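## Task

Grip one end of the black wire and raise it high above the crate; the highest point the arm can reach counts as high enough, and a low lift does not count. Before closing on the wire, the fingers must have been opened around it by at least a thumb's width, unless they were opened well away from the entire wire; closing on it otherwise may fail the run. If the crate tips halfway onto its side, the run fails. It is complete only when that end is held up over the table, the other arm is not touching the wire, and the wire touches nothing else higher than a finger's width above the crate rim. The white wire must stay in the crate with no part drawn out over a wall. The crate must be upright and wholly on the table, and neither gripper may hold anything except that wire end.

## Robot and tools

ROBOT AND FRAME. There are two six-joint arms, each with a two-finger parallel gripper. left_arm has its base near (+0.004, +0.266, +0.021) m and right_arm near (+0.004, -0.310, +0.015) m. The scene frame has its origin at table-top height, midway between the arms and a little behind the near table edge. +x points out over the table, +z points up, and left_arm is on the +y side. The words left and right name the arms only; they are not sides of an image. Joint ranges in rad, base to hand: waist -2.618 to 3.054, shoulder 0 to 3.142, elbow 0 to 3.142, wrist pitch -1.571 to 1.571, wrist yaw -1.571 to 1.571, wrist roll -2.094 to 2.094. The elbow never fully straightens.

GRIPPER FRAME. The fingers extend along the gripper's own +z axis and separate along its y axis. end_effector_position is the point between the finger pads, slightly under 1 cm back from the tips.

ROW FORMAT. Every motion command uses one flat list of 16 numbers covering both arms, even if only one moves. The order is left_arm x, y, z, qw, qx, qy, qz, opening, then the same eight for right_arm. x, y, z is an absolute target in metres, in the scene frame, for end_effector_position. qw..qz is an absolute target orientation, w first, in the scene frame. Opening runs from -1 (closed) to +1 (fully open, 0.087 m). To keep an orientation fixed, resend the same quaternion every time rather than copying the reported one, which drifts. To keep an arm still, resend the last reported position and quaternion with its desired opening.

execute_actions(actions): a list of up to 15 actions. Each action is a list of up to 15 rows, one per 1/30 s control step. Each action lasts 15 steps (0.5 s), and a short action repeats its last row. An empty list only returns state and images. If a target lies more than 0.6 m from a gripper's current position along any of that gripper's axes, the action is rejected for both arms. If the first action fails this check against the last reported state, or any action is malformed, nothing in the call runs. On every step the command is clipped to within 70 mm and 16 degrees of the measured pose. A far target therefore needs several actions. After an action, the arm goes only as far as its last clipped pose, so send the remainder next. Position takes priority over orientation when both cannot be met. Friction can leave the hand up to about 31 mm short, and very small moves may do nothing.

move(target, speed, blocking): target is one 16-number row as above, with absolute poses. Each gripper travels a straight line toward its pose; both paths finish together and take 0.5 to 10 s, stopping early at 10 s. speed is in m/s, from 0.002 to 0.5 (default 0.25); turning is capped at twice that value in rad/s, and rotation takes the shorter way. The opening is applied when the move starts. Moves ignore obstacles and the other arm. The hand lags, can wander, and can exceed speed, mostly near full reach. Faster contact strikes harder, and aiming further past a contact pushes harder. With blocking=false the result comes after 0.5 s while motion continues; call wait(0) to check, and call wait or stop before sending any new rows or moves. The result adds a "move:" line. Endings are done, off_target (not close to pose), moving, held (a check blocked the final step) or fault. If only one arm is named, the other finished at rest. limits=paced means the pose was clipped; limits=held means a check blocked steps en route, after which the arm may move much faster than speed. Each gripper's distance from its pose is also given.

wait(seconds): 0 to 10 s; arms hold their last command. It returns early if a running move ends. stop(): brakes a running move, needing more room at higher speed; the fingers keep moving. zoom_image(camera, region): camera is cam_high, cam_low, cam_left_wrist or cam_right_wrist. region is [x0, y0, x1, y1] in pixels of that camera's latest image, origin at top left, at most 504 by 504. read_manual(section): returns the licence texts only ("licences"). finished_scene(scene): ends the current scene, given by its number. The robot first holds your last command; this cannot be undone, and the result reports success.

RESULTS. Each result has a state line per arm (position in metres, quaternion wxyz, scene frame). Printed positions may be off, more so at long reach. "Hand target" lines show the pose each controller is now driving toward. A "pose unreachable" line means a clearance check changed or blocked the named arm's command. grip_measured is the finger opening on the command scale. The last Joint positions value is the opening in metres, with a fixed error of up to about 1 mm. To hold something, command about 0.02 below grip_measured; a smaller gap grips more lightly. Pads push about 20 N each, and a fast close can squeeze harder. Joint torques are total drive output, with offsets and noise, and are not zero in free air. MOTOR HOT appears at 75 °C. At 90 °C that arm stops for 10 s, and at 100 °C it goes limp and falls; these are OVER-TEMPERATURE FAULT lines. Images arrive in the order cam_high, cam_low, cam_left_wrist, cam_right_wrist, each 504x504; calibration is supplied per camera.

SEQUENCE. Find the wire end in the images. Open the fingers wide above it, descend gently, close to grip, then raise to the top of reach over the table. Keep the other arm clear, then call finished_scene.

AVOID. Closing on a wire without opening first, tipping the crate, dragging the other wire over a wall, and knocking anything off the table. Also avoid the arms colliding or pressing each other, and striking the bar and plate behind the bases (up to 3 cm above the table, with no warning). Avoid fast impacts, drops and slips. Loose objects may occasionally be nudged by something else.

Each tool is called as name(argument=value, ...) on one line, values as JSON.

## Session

execute_actions(actions=[])

Scene clock: 0.00 s.
left_arm: end_effector_position=(+0.3087, +0.4422, +0.2249) grip_measured=+1.000 end_effector_quat_wxyz=(+0.306, -0.341, +0.840, -0.289) | right_arm: end_effector_position=(+0.1733, -0.3238, +0.1377) grip_measured=+0.989 end_effector_quat_wxyz=(+0.002, -0.686, +0.727, -0.011)
Joint positions: left_arm=[ 0.87   1.681  1.544 -1.088  0.815 -0.021  0.087] | right_arm=[ 0.067  1.147  0.988 -1.378 -0.03  -1.416  0.087]
Joint velocities: left_arm=[-0.007 -0.017 -0.002 -0.007 -0.051  0.037  0.   ] | right_arm=[-0.012  0.002  0.012 -0.066 -0.007 -0.007  0.001]
Joint torques (N m, as the arm reports them, + toward a larger angle): no reading
Motor temperatures (°C, as the motors report them): left_arm=[32 35 33 32 32 32] | right_arm=[33 37 35 33 33 31]
Hand target (left_arm): +0.309, +0.442, +0.225; +0.306, -0.341, +0.840, -0.289
Hand target (right_arm): +0.173, -0.324, +0.138; -0.002, +0.686, -0.727, +0.011
camera_calibration (this result's frames):
cam_left_wrist: T_world_to_cam=[[0.403014, -0.590199, 0.699461, -0.0213016], [-0.914922, -0.278427, 0.292225, 0.360505], [0.0222778, -0.757723, -0.652196, 0.612566], [0, 0, 0, 1]] pos_world=[0.324772, 0.551957, 0.309064]
cam_right_wrist: T_world_to_cam=[[0.99788, -0.0540868, 0.0362021, -0.203776], [-0.0625369, -0.642708, 0.763555, -0.281941], [-0.0180309, -0.7642, -0.644727, -0.0163218], [0, 0, 0, 1]] pos_world=[0.185418, -0.204701, 0.212132]

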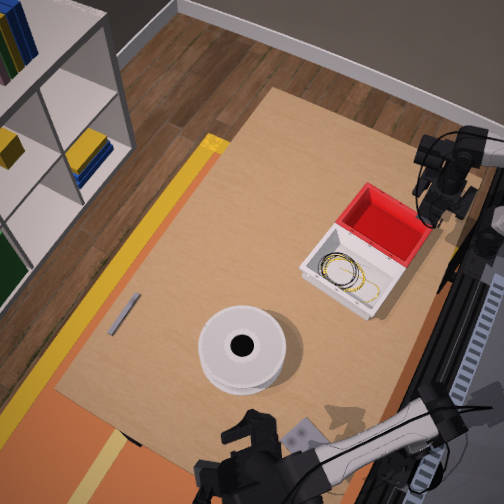

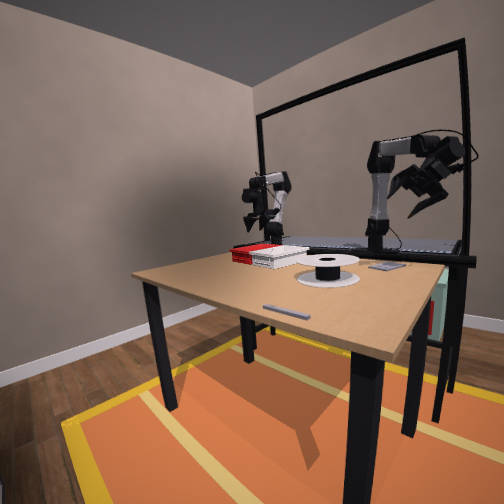

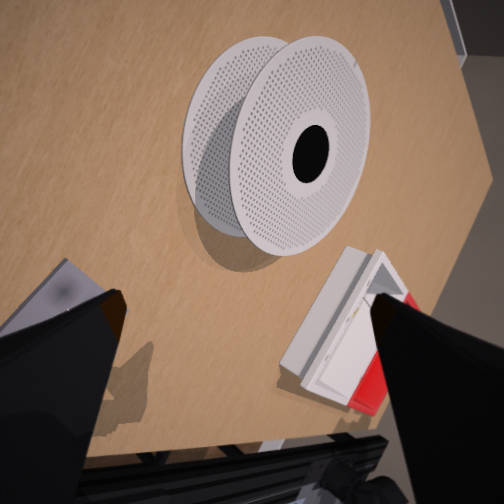

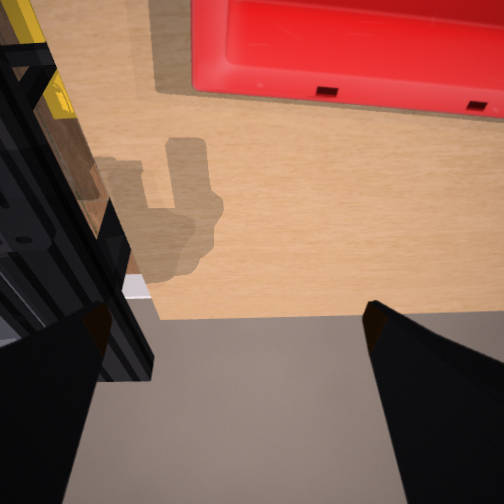

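move(target=[0.309,0.442,0.225,0.306,-0.341,0.84,-0.289,1,0.36,-0.04,0.23,0.2,0,0.98,0,1])

zoom_image(camera="cam_high", region=[290,210,420,330])

Scene clock: 6.40 s.
left_arm: end_effector_position=(+0.3087, +0.4422, +0.2249) grip_measured=+1.000 end_effector_quat_wxyz=(+0.306, -0.341, +0.840, -0.289) | right_arm: end_effector_position=(+0.3616, -0.0431, +0.2262) grip_measured=+0.989 end_effector_quat_wxyz=(+0.201, -0.007, +0.979, +0.010)
Joint positions: left_arm=[ 0.87   1.681  1.544 -1.088  0.815 -0.021  0.087] | right_arm=[ 0.621  2.162  2.515 -1.544  0.194  0.608  0.087]
Joint velocities: left_arm=[-0.012 -0.002  0.002 -0.051  0.037  0.007  0.   ] | right_arm=[-0.027  0.007  0.007 -0.051 -0.037 -0.007 -0.001]
Joint torques (N m, as the arm reports them, + toward a larger angle): left_arm=[ 0.09 -8.58  7.77  0.78  0.42  0.13] | right_arm=[ 0.34 -9.56  6.41  0.96  0.22  0.14]
Motor temperatures (°C, as the motors report them): left_arm=[32 36 34 32 32 32] | right_arm=[33 37 36 33 33 31]
Hand target (left_arm): +0.309, +0.442, +0.225; +0.306, -0.341, +0.840, -0.289
Hand target (right_arm): +0.362, -0.043, +0.233; +0.210, -0.000, +0.978, +0.013
Off the commanded pose (left_arm): 0.000 m, 0 deg.
Off the commanded pose (right_arm): 0.005 m, 1 deg.
joint sent to its limit (right arm) — the command would take joint 4 (wrist pitch) past its lower limit, so that joint was sent only as far as its limit.
move: done
camera_calibration (this result's frames):
cam_left_wrist: T_world_to_cam=[[0.403014, -0.590199, 0.699461, -0.0213016], [-0.914922, -0.278427, 0.292225, 0.360505], [0.0222778, -0.757723, -0.652196, 0.612566], [0, 0, 0, 1]] pos_world=[0.324772, 0.551957, 0.309064]
cam_right_wrist: T_world_to_cam=[[0.014002, -0.999902, -0.000874249, -0.0563165], [-0.899872, -0.0129824, 0.43596, 0.246642], [-0.435929, -0.00531761, -0.899966, 0.500167], [0, 0, 0, 1]] pos_world=[0.440772, -0.0504493, 0.342558]

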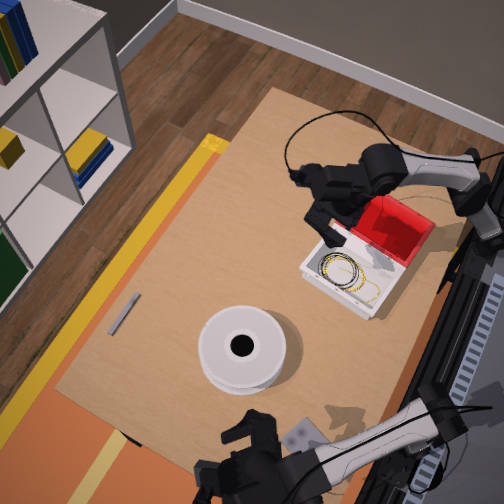

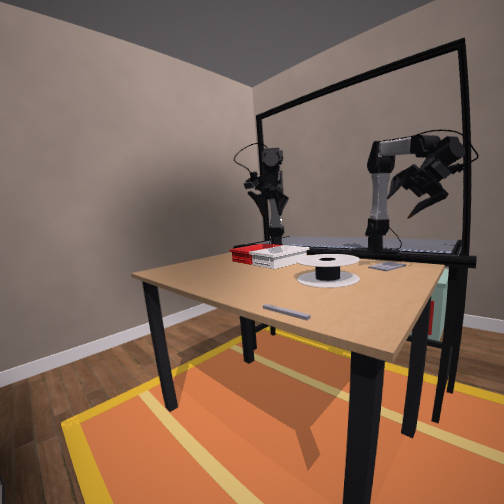

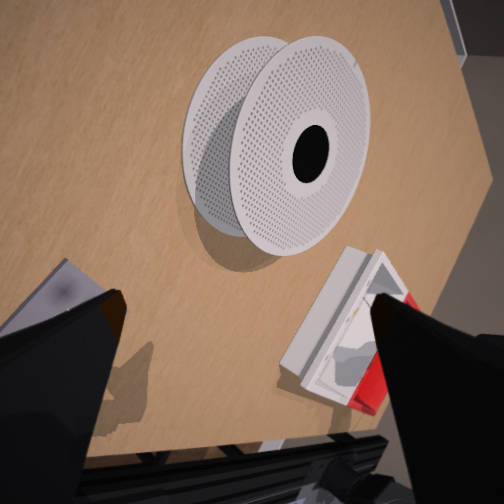

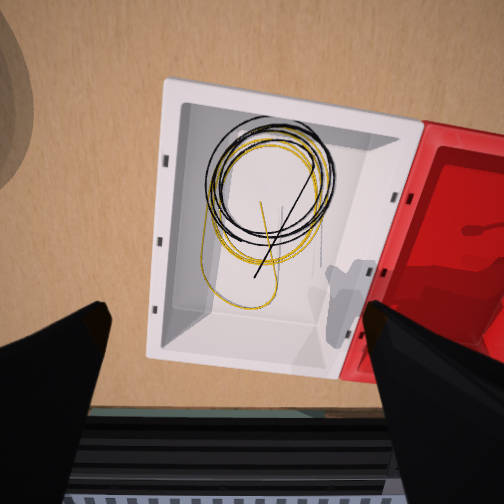

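Region (290, 210, 420, 330) of cam_high's 504x504 image, scaled by 3.877, with more detail than that image has; it fills the top 465 rows of this view, and the rest is white.

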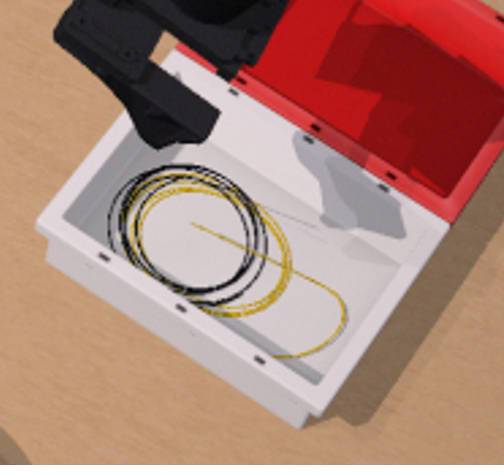

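move(target=[0.309,0.442,0.225,0.306,-0.341,0.84,-0.289,1,0.34,-0.055,0.14,0,0,1,0,-0.2])

Scene clock: 13.10 s.
left_arm: end_effector_position=(+0.3087, +0.4422, +0.2249) grip_measured=+1.000 end_effector_quat_wxyz=(+0.306, -0.341, +0.840, -0.289) | right_arm: end_effector_position=(+0.3424, -0.0483, +0.1392) grip_measured=-0.200 end_effector_quat_wxyz=(+0.025, +0.000, +1.000, +0.017)
Joint positions: left_arm=[ 0.87   1.681  1.544 -1.088  0.815 -0.021  0.087] | right_arm=[ 0.552  2.28   2.352 -1.546 -0.032  0.584  0.035]
Joint velocities: left_arm=[-0.002  0.007 -0.007 -0.022 -0.022  0.007  0.   ] | right_arm=[-0.007 -0.022 -0.012 -0.007  0.007 -0.051 -0.001]
Joint torques (N m, as the arm reports them, + toward a larger angle): left_arm=[ 0.14 -8.58  7.8   0.78  0.42  0.12] | right_arm=[ -1.09 -10.88   3.94   0.4   -0.11  -0.04]
Motor temperatures (°C, as the motors report them): left_arm=[32 37 35 32 32 32] | right_arm=[33 40 37 34 33 31]
Hand target (left_arm): +0.309, +0.442, +0.225; +0.306, -0.341, +0.840, -0.289
Hand target (right_arm): +0.340, -0.055, +0.138; +0.016, +0.001, +1.000, +0.014
Off the commanded pose (left_arm): 0.000 m, 0 deg.
Off the commanded pose (right_arm): 0.007 m, 3 deg.
joint sent to its limit (right arm) — the command would take joint 4 (wrist pitch) past its lower limit, so that joint was sent only as far as its limit.
move: off_target (right_arm)
camera_calibration (this result's frames):
cam_left_wrist: T_world_to_cam=[[0.403014, -0.590199, 0.699461, -0.0213016], [-0.914922, -0.278427, 0.292225, 0.360505], [0.0222778, -0.757723, -0.652196, 0.612566], [0, 0, 0, 1]] pos_world=[0.324772, 0.551957, 0.309064]
cam_right_wrist: T_world_to_cam=[[0.0025724, -0.99987, -0.0159035, -0.0553429], [-0.692454, -0.0132548, 0.72134, 0.156467], [-0.721457, 0.00915686, -0.692398, 0.483045], [0, 0, 0, 1]] pos_world=[0.456985, -0.057685, 0.220714]

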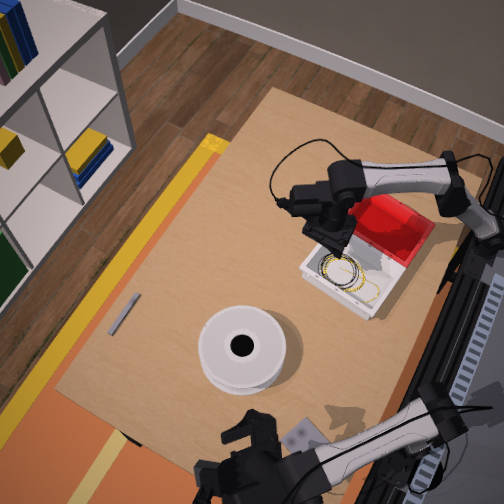

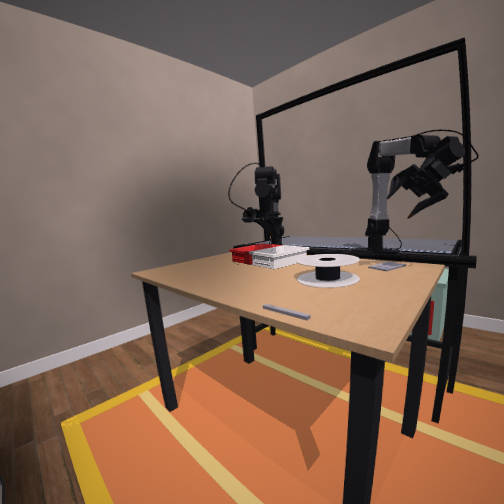

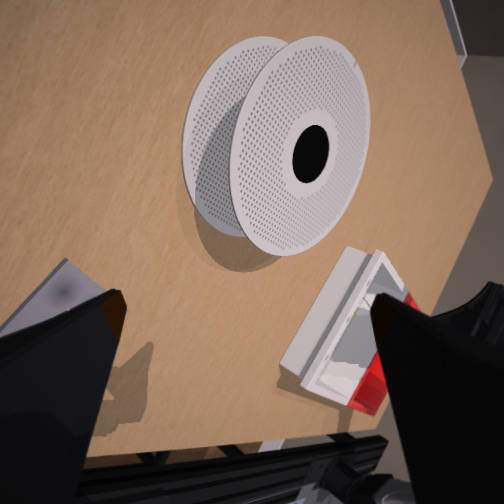

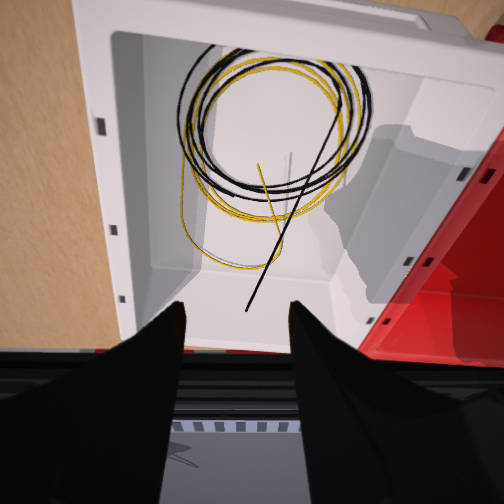

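move(target=[0.309,0.442,0.225,0.306,-0.341,0.84,-0.289,1,0.31,-0.066,0.10,0.02,0,1,0,0.1], speed=0.06)

Scene clock: 18.30 s.
left_arm: end_effector_position=(+0.3087, +0.4422, +0.2249) grip_measured=+1.000 end_effector_quat_wxyz=(+0.306, -0.341, +0.840, -0.289) | right_arm: end_effector_position=(+0.3129, -0.0645, +0.0969) grip_measured=+0.100 end_effector_quat_wxyz=(+0.014, -0.003, +1.000, +0.002)
Joint positions: left_arm=[ 0.87   1.681  1.544 -1.088  0.815 -0.021  0.087] | right_arm=[ 0.567  2.115  1.909 -1.302 -0.019  0.592  0.048]
Joint velocities: left_arm=[ 0.002 -0.007 -0.002 -0.066 -0.051 -0.007  0.   ] | right_arm=[ 0.012  0.002 -0.012 -0.022  0.007 -0.037  0.001]
Joint torques (N m, as the arm reports them, + toward a larger angle): left_arm=[ 0.13 -8.61  7.76  0.78  0.42  0.13] | right_arm=[  0.48 -11.38   3.83   0.5    0.09   0.12]
Motor temperatures (°C, as the motors report them): left_arm=[32 38 35 33 32 32] | right_arm=[33 42 37 34 33 31]
Hand target (left_arm): +0.309, +0.442, +0.225; +0.306, -0.341, +0.840, -0.289
Hand target (right_arm): +0.310, -0.065, +0.100; +0.019, +0.000, +1.000, +0.000
Off the commanded pose (left_arm): 0.000 m, 0 deg.
Off the commanded pose (right_arm): 0.005 m, 1 deg.
move: done
camera_calibration (this result's frames):
cam_left_wrist: T_world_to_cam=[[0.403014, -0.590199, 0.699461, -0.0213016], [-0.914922, -0.278427, 0.292225, 0.360505], [0.0222778, -0.757723, -0.652196, 0.612566], [0, 0, 0, 1]] pos_world=[0.324772, 0.551957, 0.309064]
cam_right_wrist: T_world_to_cam=[[0.00848478, -0.999873, 0.0135038, -0.0767799], [-0.676011, 0.00421538, 0.73688, 0.160842], [-0.736843, -0.015381, -0.675889, 0.434186], [0, 0, 0, 1]] pos_world=[0.42931, -0.0707699, 0.175977]

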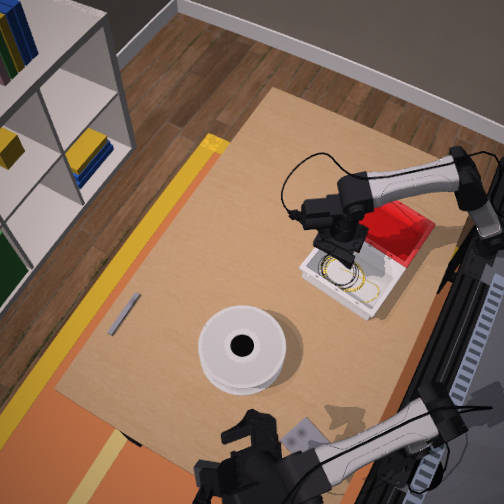

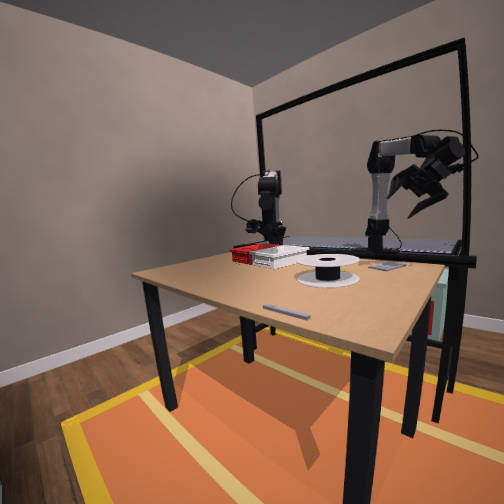

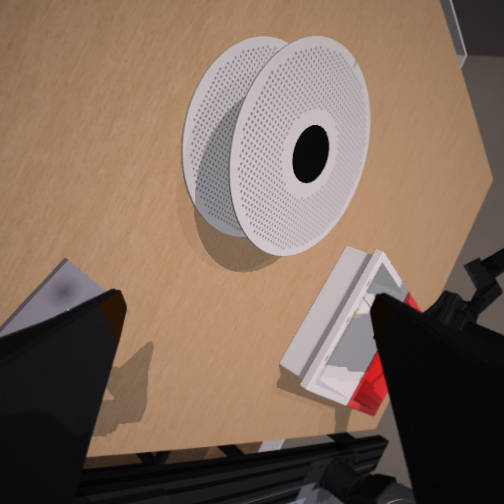

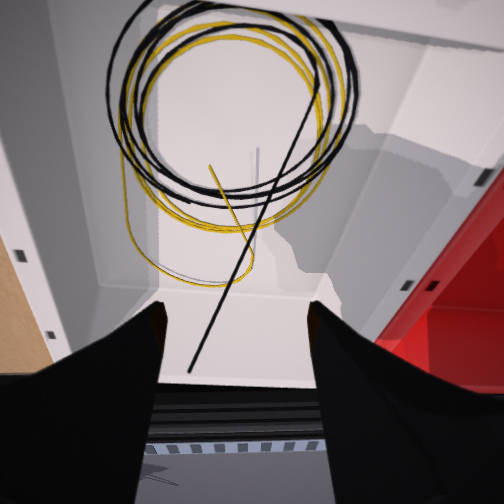

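move(target=[0.309,0.442,0.225,0.306,-0.341,0.84,-0.289,1,0.318,-0.054,0.104,0.02,0,1,0,0.1], speed=0.03)

move(target=[0.309,0.442,0.225,0.306,-0.341,0.84,-0.289,1,0.318,-0.054,0.104,0.02,0,1,0,-1])

move(target=[0.309,0.442,0.225,0.306,-0.341,0.84,-0.289,1,0.318,-0.054,0.17,0.1,0,1,0,-1], speed=0.06)

Scene clock: 22.43 s.
left_arm: end_effector_position=(+0.3087, +0.4422, +0.2249) grip_measured=+1.000 end_effector_quat_wxyz=(+0.306, -0.341, +0.840, -0.289) | right_arm: end_effector_position=(+0.3167, -0.0557, +0.1000) grip_measured=+0.100 end_effector_quat_wxyz=(+0.016, -0.004, +1.000, +0.003)
Joint positions: left_arm=[ 0.87   1.681  1.544 -1.088  0.815 -0.021  0.087] | right_arm=[ 0.58   2.148  1.975 -1.33  -0.018  0.602  0.048]
Joint velocities: left_arm=[ 0.002  0.002 -0.012 -0.022  0.051 -0.037  0.   ] | right_arm=[ 0.017  0.007 -0.022 -0.081  0.007 -0.007 -0.001]
Joint torques (N m, as the arm reports them, + toward a larger angle): left_arm=[ 0.13 -8.6   7.78  0.77  0.41  0.12] | right_arm=[ 0.19 -9.43  6.82  0.33  0.15  0.15]
Motor temperatures (°C, as the motors report them): left_arm=[32 39 36 33 32 32] | right_arm=[33 43 37 34 33 31]
Hand target (left_arm): +0.309, +0.442, +0.225; +0.306, -0.341, +0.840, -0.289
Hand target (right_arm): +0.318, -0.054, +0.104; +0.020, -0.000, +1.000, +0.000
Off the commanded pose (left_arm): 0.000 m, 0 deg.
Off the commanded pose (right_arm): 0.004 m, 1 deg.
move: done
camera_calibration (this result's frames):
cam_left_wrist: T_world_to_cam=[[0.403014, -0.590199, 0.699461, -0.0213016], [-0.914922, -0.278427, 0.292225, 0.360505], [0.0222778, -0.757723, -0.652196, 0.612566], [0, 0, 0, 1]] pos_world=[0.324772, 0.551957, 0.309064]
cam_right_wrist: T_world_to_cam=[[0.0112194, -0.999874, 0.0112317, -0.0687011], [-0.679039, 0.000626859, 0.734102, 0.162112], [-0.734016, -0.015863, -0.678947, 0.43872], [0, 0, 0, 1]] pos_world=[0.432879, -0.0618347, 0.179632]

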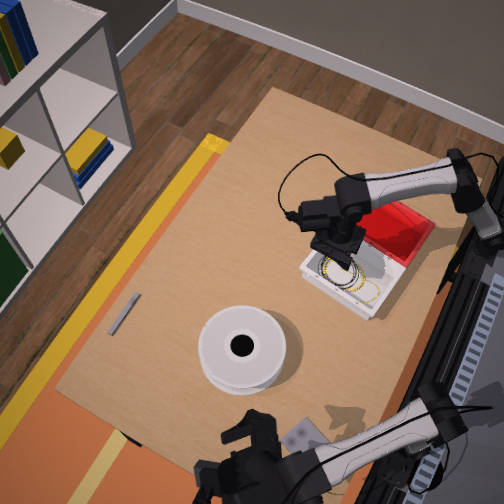

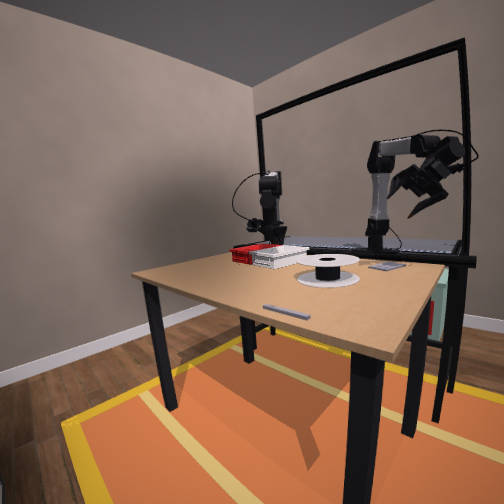

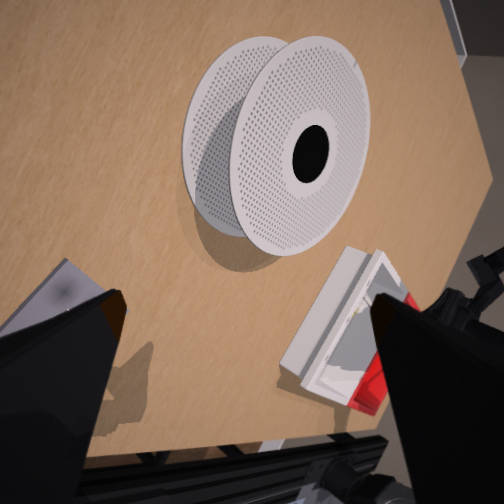

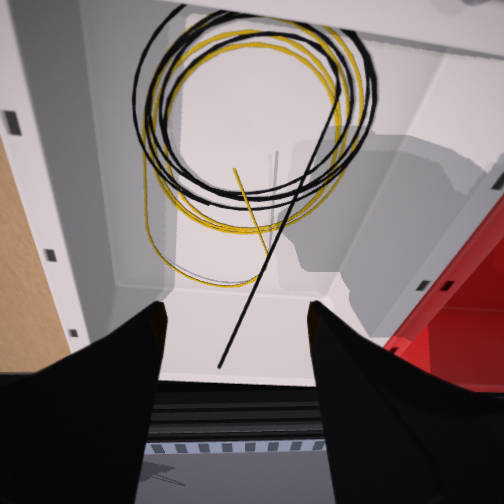

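Scene clock: 23.13 s.
left_arm: end_effector_position=(+0.3087, +0.4422, +0.2249) grip_measured=+1.000 end_effector_quat_wxyz=(+0.306, -0.341, +0.840, -0.289) | right_arm: end_effector_position=(+0.3160, -0.0563, +0.1001) grip_measured=-1.000 end_effector_quat_wxyz=(+0.015, -0.003, +1.000, +0.002)
Joint positions: left_arm=[ 0.87   1.681  1.544 -1.088  0.815 -0.021  0.087] | right_arm=[ 0.58   2.148  1.975 -1.334 -0.017  0.603  0.   ]
Joint velocities: left_arm=[-0.002  0.002 -0.017 -0.066 -0.051  0.11   0.   ] | right_arm=[-0.002  0.017 -0.007 -0.037  0.007 -0.051  0.   ]
Joint torques (N m, as the arm reports them, + toward a larger angle): left_arm=[ 0.14 -8.61  7.79  0.78  0.42  0.11] | right_arm=[ 0.3  -9.55  6.79  0.34  0.11  0.12]
Motor temperatures (°C, as the motors report them): left_arm=[32 39 36 33 32 32] | right_arm=[33 44 37 34 33 31]
Hand target (left_arm): +0.309, +0.442, +0.225; +0.306, -0.341, +0.840, -0.289
Hand target (right_arm): +0.318, -0.054, +0.104; +0.020, +0.000, +1.000, +0.000
Off the commanded pose (left_arm): 0.000 m, 0 deg.
Off the commanded pose (right_arm): 0.005 m, 1 deg.
move: done
camera_calibration (this result's frames):
cam_left_wrist: T_world_to_cam=[[0.403014, -0.590199, 0.699461, -0.0213016], [-0.914922, -0.278427, 0.292225, 0.360505], [0.0222778, -0.757723, -0.652196, 0.612566], [0, 0, 0, 1]] pos_world=[0.324772, 0.551957, 0.309064]
cam_right_wrist: T_world_to_cam=[[0.0095869, -0.999857, 0.0139631, -0.0690398], [-0.677053, 0.00378547, 0.735924, 0.160935], [-0.735871, -0.016509, -0.67692, 0.438599], [0, 0, 0, 1]] pos_world=[0.432376, -0.0623982, 0.179424]

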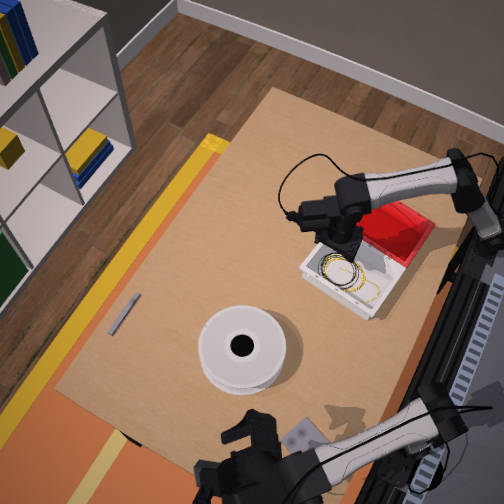

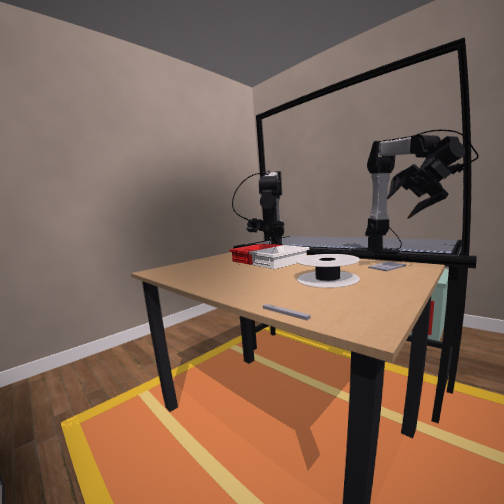

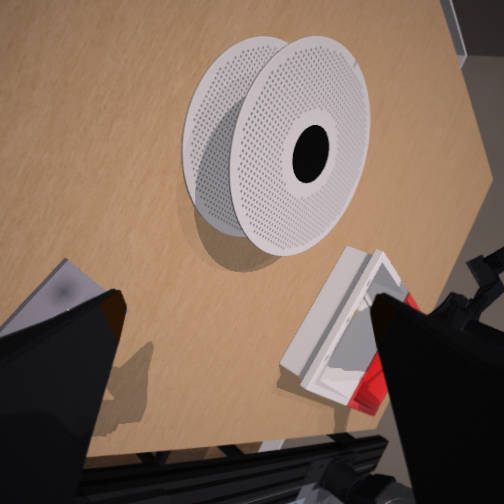

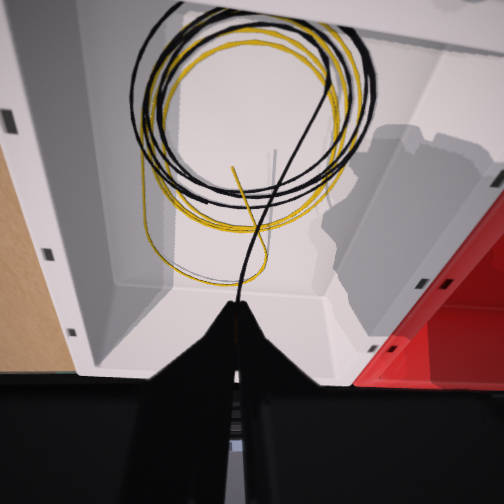

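Scene clock: 24.90 s.
left_arm: end_effector_position=(+0.3087, +0.4422, +0.2249) grip_measured=+1.000 end_effector_quat_wxyz=(+0.306, -0.341, +0.840, -0.289) | right_arm: end_effector_position=(+0.3172, -0.0556, +0.1577) grip_measured=-1.000 end_effector_quat_wxyz=(+0.085, -0.004, +0.996, -0.006)
Joint positions: left_arm=[ 0.87   1.681  1.544 -1.088  0.815 -0.021  0.087] | right_arm=[ 0.616  2.062  2.084 -1.424  0.081  0.634  0.   ]
Joint velocities: left_arm=[-0.012 -0.017  0.017 -0.022 -0.051 -0.007  0.   ] | right_arm=[-0.022 -0.007 -0.007 -0.037 -0.081  0.037  0.   ]
Joint torques (N m, as the arm reports them, + toward a larger angle): left_arm=[ 0.11 -8.6   7.8   0.77  0.41  0.13] | right_arm=[  0.46 -10.68   6.7    0.51   0.19   0.13]
Motor temperatures (°C, as the motors report them): left_arm=[32 39 36 33 32 32] | right_arm=[33 44 37 34 33 31]
Hand target (left_arm): +0.309, +0.442, +0.225; +0.306, -0.341, +0.840, -0.289
Hand target (right_arm): +0.317, -0.054, +0.170; +0.099, -0.000, +0.995, -0.001
Off the commanded pose (left_arm): 0.000 m, 0 deg.
Off the commanded pose (right_arm): 0.012 m, 2 deg.
move: off_target (right_arm)
camera_calibration (this result's frames):
cam_left_wrist: T_world_to_cam=[[0.403014, -0.590199, 0.699461, -0.0213016], [-0.914922, -0.278427, 0.292225, 0.360505], [0.0222778, -0.757723, -0.652196, 0.612566], [0, 0, 0, 1]] pos_world=[0.324772, 0.551957, 0.309064]
cam_right_wrist: T_world_to_cam=[[0.00748508, -0.999538, 0.0294591, -0.071003], [-0.773467, 0.0128849, 0.633706, 0.166602], [-0.633792, -0.027529, -0.773013, 0.460611], [0, 0, 0, 1]] pos_world=[0.421324, -0.0604367, 0.252573]

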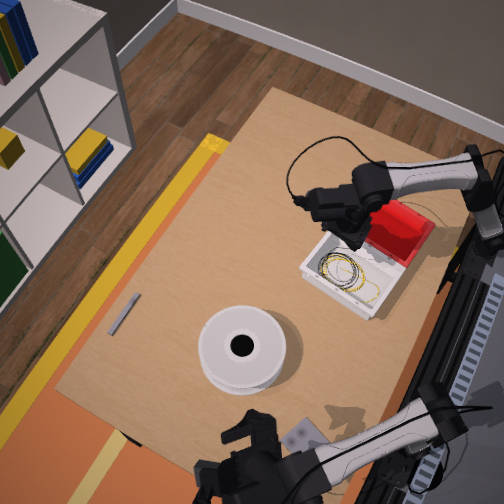

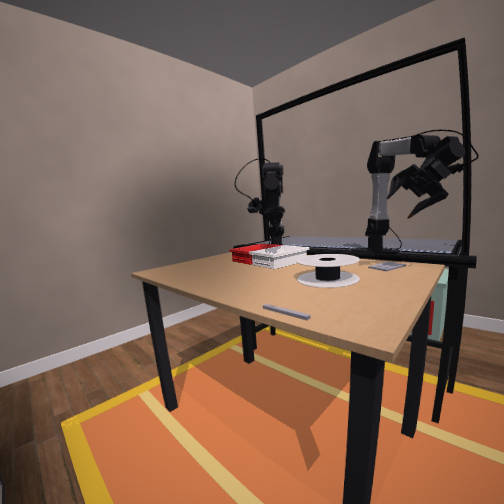

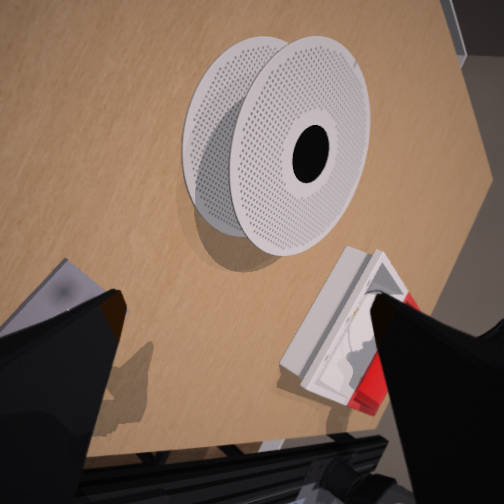

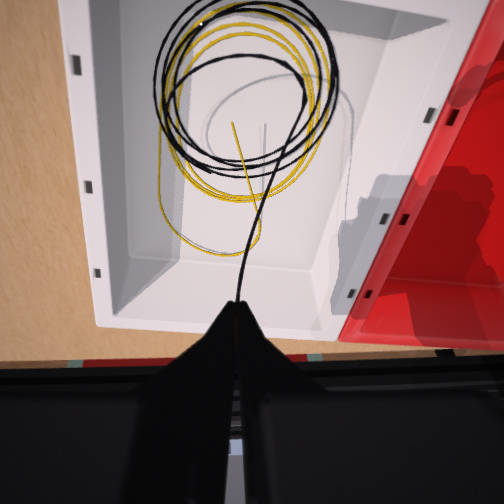

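move(target=[0.309,0.442,0.225,0.306,-0.341,0.84,-0.289,1,0.31,-0.06,0.43,0.464,0,0.819,0.337,-1], speed=0.08)

move(target=[0.309,0.442,0.225,0.306,-0.341,0.84,-0.289,1,0.29,-0.08,0.72,0.682,0,0.537,0.496,-1], speed=0.08)

zoom_image(camera="cam_low", region=[160,80,360,280])

zoom_image(camera="cam_high", region=[280,170,440,330])

Scene clock: 38.80 s.
left_arm: end_effector_position=(+0.3087, +0.4422, +0.2249) grip_measured=+1.000 end_effector_quat_wxyz=(+0.306, -0.341, +0.840, -0.289) | right_arm: end_effector_position=(+0.3066, -0.0583, +0.4303) grip_measured=-1.000 end_effector_quat_wxyz=(+0.464, -0.007, +0.824, +0.326)
Joint positions: left_arm=[ 0.87   1.681  1.544 -1.088  0.815 -0.021  0.087] | right_arm=[ 0.542  1.363  1.865 -0.829 -0.057  0.616  0.   ]
Joint velocities: left_arm=[-0.012  0.002 -0.002  0.022  0.022  0.037  0.   ] | right_arm=[-0.017  0.007 -0.002  0.037 -0.022  0.022  0.   ]
Joint torques (N m, as the arm reports them, + toward a larger angle): left_arm=[ 0.14 -8.57  7.78  0.78  0.43  0.12] | right_arm=[-0.98 -5.38  3.7   2.17 -0.1   0.05]
Motor temperatures (°C, as the motors report them): left_arm=[32 41 37 33 32 32] | right_arm=[33 46 38 35 33 31]
Hand target (left_arm): +0.309, +0.442, +0.225; +0.306, -0.341, +0.840, -0.289
Hand target (right_arm): +0.306, -0.062, +0.433; +0.470, -0.002, +0.819, +0.330
Off the commanded pose (left_arm): 0.000 m, 0 deg.
Off the commanded pose (right_arm): 0.004 m, 2 deg.
move: done
camera_calibration (this result's frames):
cam_left_wrist: T_world_to_cam=[[0.403014, -0.590199, 0.699461, -0.0213016], [-0.914922, -0.278427, 0.292225, 0.360505], [0.0222778, -0.757723, -0.652196, 0.612566], [0, 0, 0, 1]] pos_world=[0.324772, 0.551957, 0.309064]
cam_right_wrist: T_world_to_cam=[[0.303075, -0.79782, -0.521181, 0.0764732], [-0.950223, -0.21153, -0.228762, 0.397933], [0.0722653, 0.56457, -0.822216, 0.503701], [0, 0, 0, 1]] pos_world=[0.318548, -0.139188, 0.545039]

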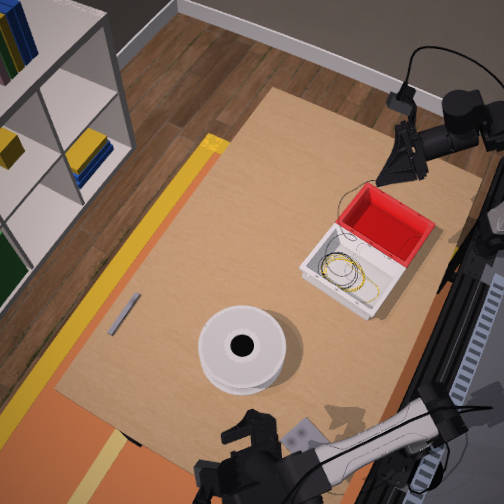

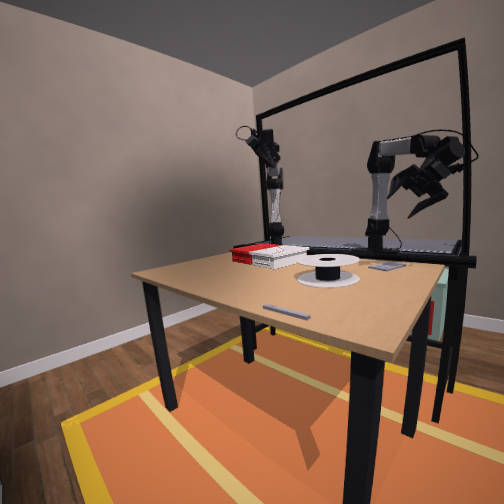

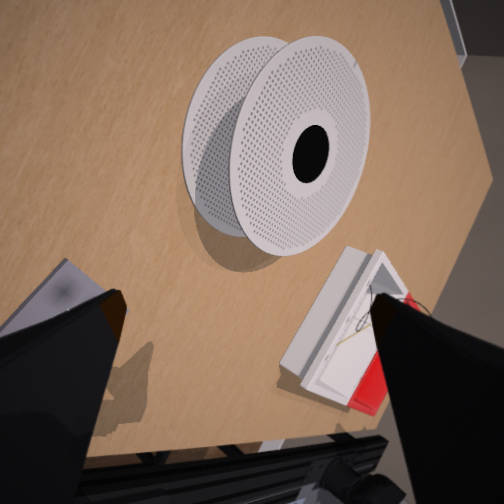

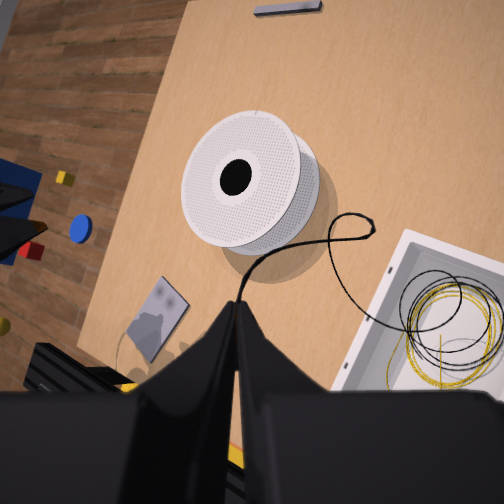

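Scene clock: 44.23 s.
left_arm: end_effector_position=(+0.3087, +0.4422, +0.2249) grip_measured=+1.000 end_effector_quat_wxyz=(+0.306, -0.341, +0.840, -0.289) | right_arm: end_effector_position=(+0.2890, -0.0755, +0.7066) grip_measured=-1.000 end_effector_quat_wxyz=(+0.683, -0.002, +0.540, +0.492)
Joint positions: left_arm=[ 0.87   1.681  1.544 -1.088  0.815 -0.021  0.087] | right_arm=[ 0.469  1.707  2.84  -0.664 -0.103  0.707  0.   ]
Joint velocities: left_arm=[ 0.007 -0.007 -0.002  0.022 -0.037  0.037  0.   ] | right_arm=[-0.022 -0.007 -0.022  0.051 -0.081 -0.007  0.   ]
Joint torques (N m, as the arm reports them, + toward a larger angle): left_arm=[ 0.11 -8.59  7.76  0.78  0.42  0.13] | right_arm=[-0.98 -3.29  3.8   1.9  -0.01  0.09]
Motor temperatures (°C, as the motors report them): left_arm=[32 41 37 33 32 32] | right_arm=[33 45 39 36 33 31]
Hand target (left_arm): +0.309, +0.442, +0.225; +0.306, -0.341, +0.840, -0.289
Hand target (right_arm): +0.284, -0.082, +0.718; +0.693, +0.002, +0.522, +0.497
Off the commanded pose (left_arm): 0.000 m, 0 deg.
Off the commanded pose (right_arm): 0.014 m, 1 deg.
elbow stopped short (right arm): the move would have taken joint 3 (elbow) straighter than the controller allows; a more bent joint 3 avoids this.
move: off_target (right_arm)
camera_calibration (this result's frames):
cam_left_wrist: T_world_to_cam=[[0.403014, -0.590199, 0.699461, -0.0213016], [-0.914922, -0.278427, 0.292225, 0.360505], [0.0222778, -0.757723, -0.652196, 0.612566], [0, 0, 0, 1]] pos_world=[0.324772, 0.551957, 0.309064]
cam_right_wrist: T_world_to_cam=[[0.661257, -0.52733, -0.533538, 0.137667], [-0.60789, 0.0400688, -0.79301, 0.759505], [0.439556, 0.848715, -0.294063, 0.284043], [0, 0, 0, 1]] pos_world=[0.245809, -0.198908, 0.759272]

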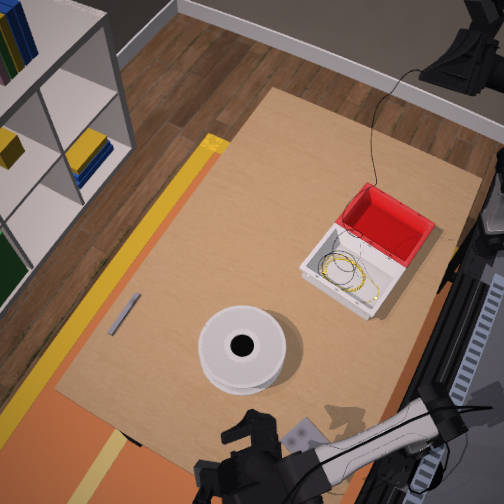

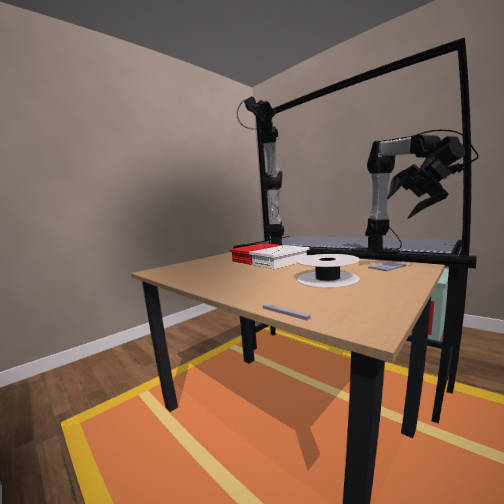

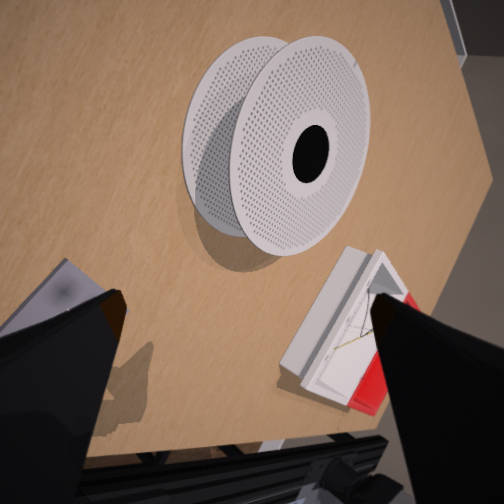

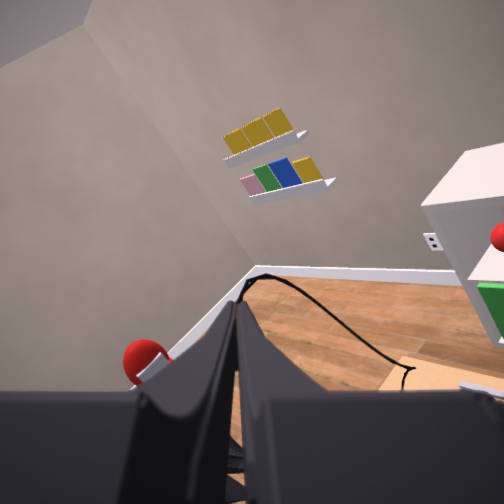

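Region (160, 80, 360, 280) of cam_low's 504x504 image, scaled by 2.520, with more detail than that image has.

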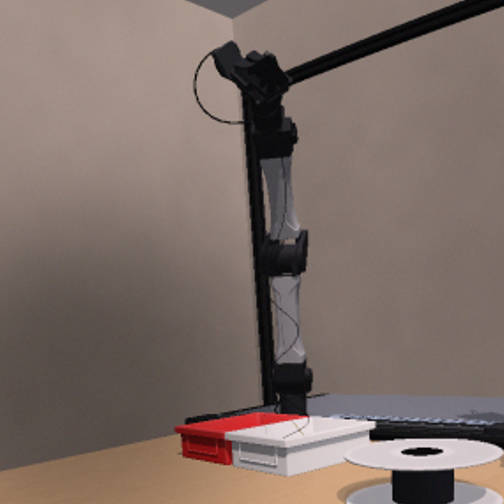

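Region (280, 170, 440, 330) of cam_high's 504x504 image, scaled by 3.150, with more detail than that image has.

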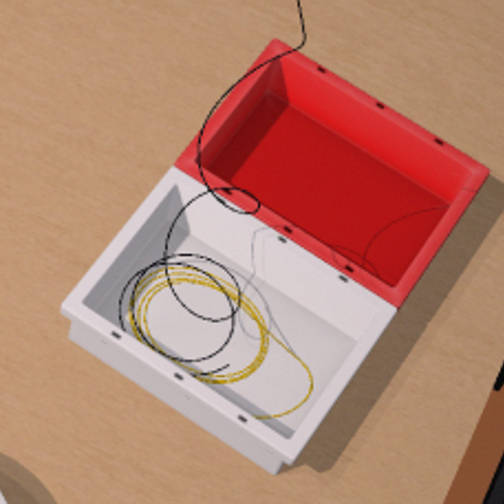

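move(target=[0.309,0.442,0.225,0.306,-0.341,0.84,-0.289,1,0.28,-0.09,0.77,0.733,0,0.423,0.533,-1], speed=0.06)

zoom_image(camera="cam_low", region=[220,190,320,280])

zoom_image(camera="cam_high", region=[280,170,440,330])

Scene clock: 50.00 s.
left_arm: end_effector_position=(+0.3087, +0.4422, +0.2249) grip_measured=+1.000 end_effector_quat_wxyz=(+0.306, -0.341, +0.840, -0.289) | right_arm: end_effector_position=(+0.2841, -0.0826, +0.7572) grip_measured=-1.000 end_effector_quat_wxyz=(+0.726, -0.003, +0.438, +0.529)
Joint positions: left_arm=[ 0.87   1.681  1.544 -1.088  0.815 -0.021  0.087] | right_arm=[ 0.448  1.739  2.84  -0.396 -0.103  0.75   0.   ]
Joint velocities: left_arm=[-0.007 -0.007 -0.007 -0.022  0.022  0.007  0.   ] | right_arm=[ 0.007  0.012 -0.002  0.037 -0.007  0.037  0.   ]
Joint torques (N m, as the arm reports them, + toward a larger angle): left_arm=[ 0.18 -8.58  7.8   0.78  0.41  0.13] | right_arm=[-0.91 -3.51  3.69  1.58  0.07  0.13]
Motor temperatures (°C, as the motors report them): left_arm=[32 41 37 33 32 32] | right_arm=[33 44 38 36 33 31]
Hand target (left_arm): +0.309, +0.442, +0.225; +0.306, -0.341, +0.840, -0.289
Hand target (right_arm): +0.277, -0.091, +0.768; +0.736, +0.001, +0.418, +0.533
Off the commanded pose (left_arm): 0.000 m, 0 deg.
Off the commanded pose (right_arm): 0.015 m, 2 deg.
elbow stopped short (right arm): the move would have taken joint 3 (elbow) straighter than the controller allows; a more bent joint 3 avoids this.
move: off_target (right_arm)
camera_calibration (this result's frames):
cam_left_wrist: T_world_to_cam=[[0.403014, -0.590199, 0.699461, -0.0213016], [-0.914922, -0.278427, 0.292225, 0.360505], [0.0222778, -0.757723, -0.652196, 0.612566], [0, 0, 0, 1]] pos_world=[0.324772, 0.551957, 0.309064]
cam_right_wrist: T_world_to_cam=[[0.760582, -0.449941, -0.468046, 0.0928157], [-0.451041, 0.152349, -0.879404, 0.827009], [0.466987, 0.879967, -0.0870677, 0.1451], [0, 0, 0, 1]] pos_world=[0.234661, -0.211916, 0.783351]

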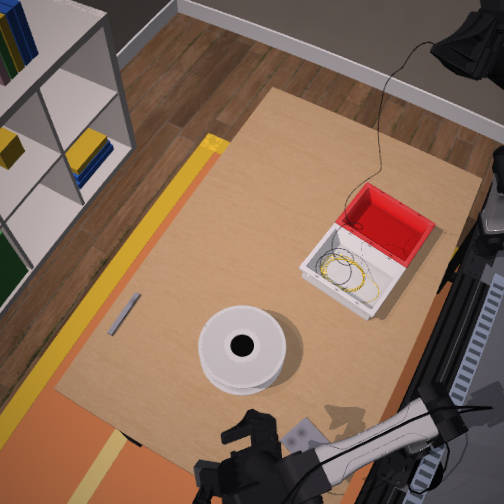

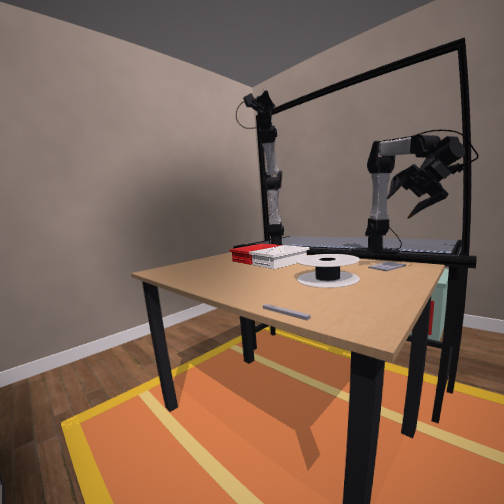

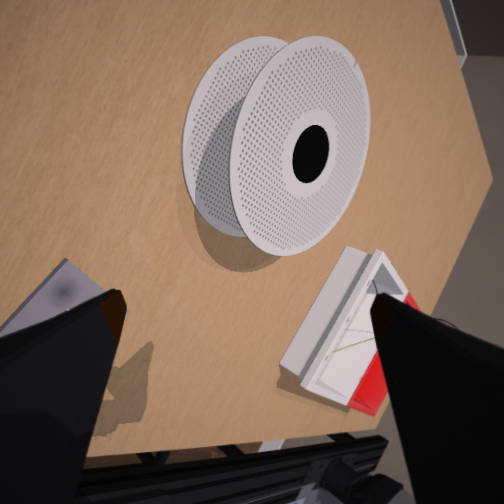

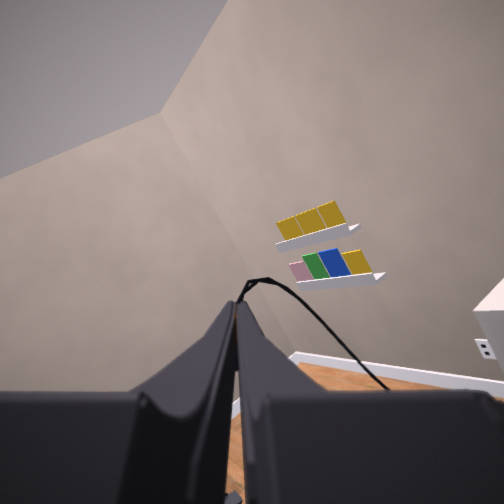

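Region (220, 190, 320, 280) of cam_low's 504x504 image, scaled by 5.040, with more detail than that image has; it fills the top 454 rows of this view, and the rest is white.

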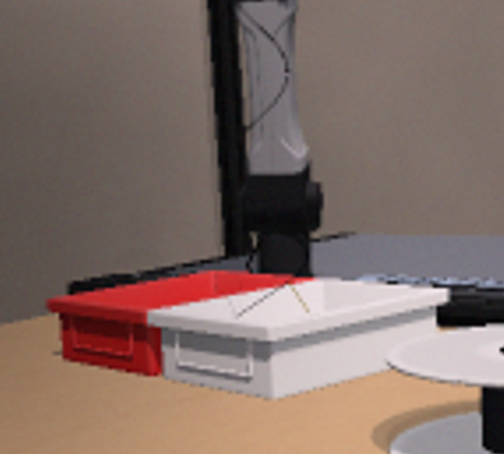

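Region (280, 170, 440, 330) of cam_high's 504x504 image, scaled by 3.150, with more detail than that image has.

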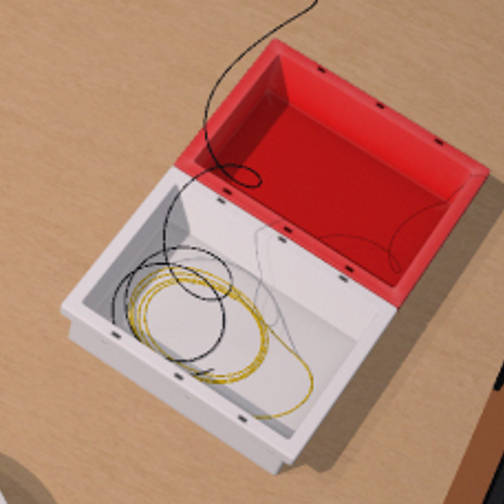

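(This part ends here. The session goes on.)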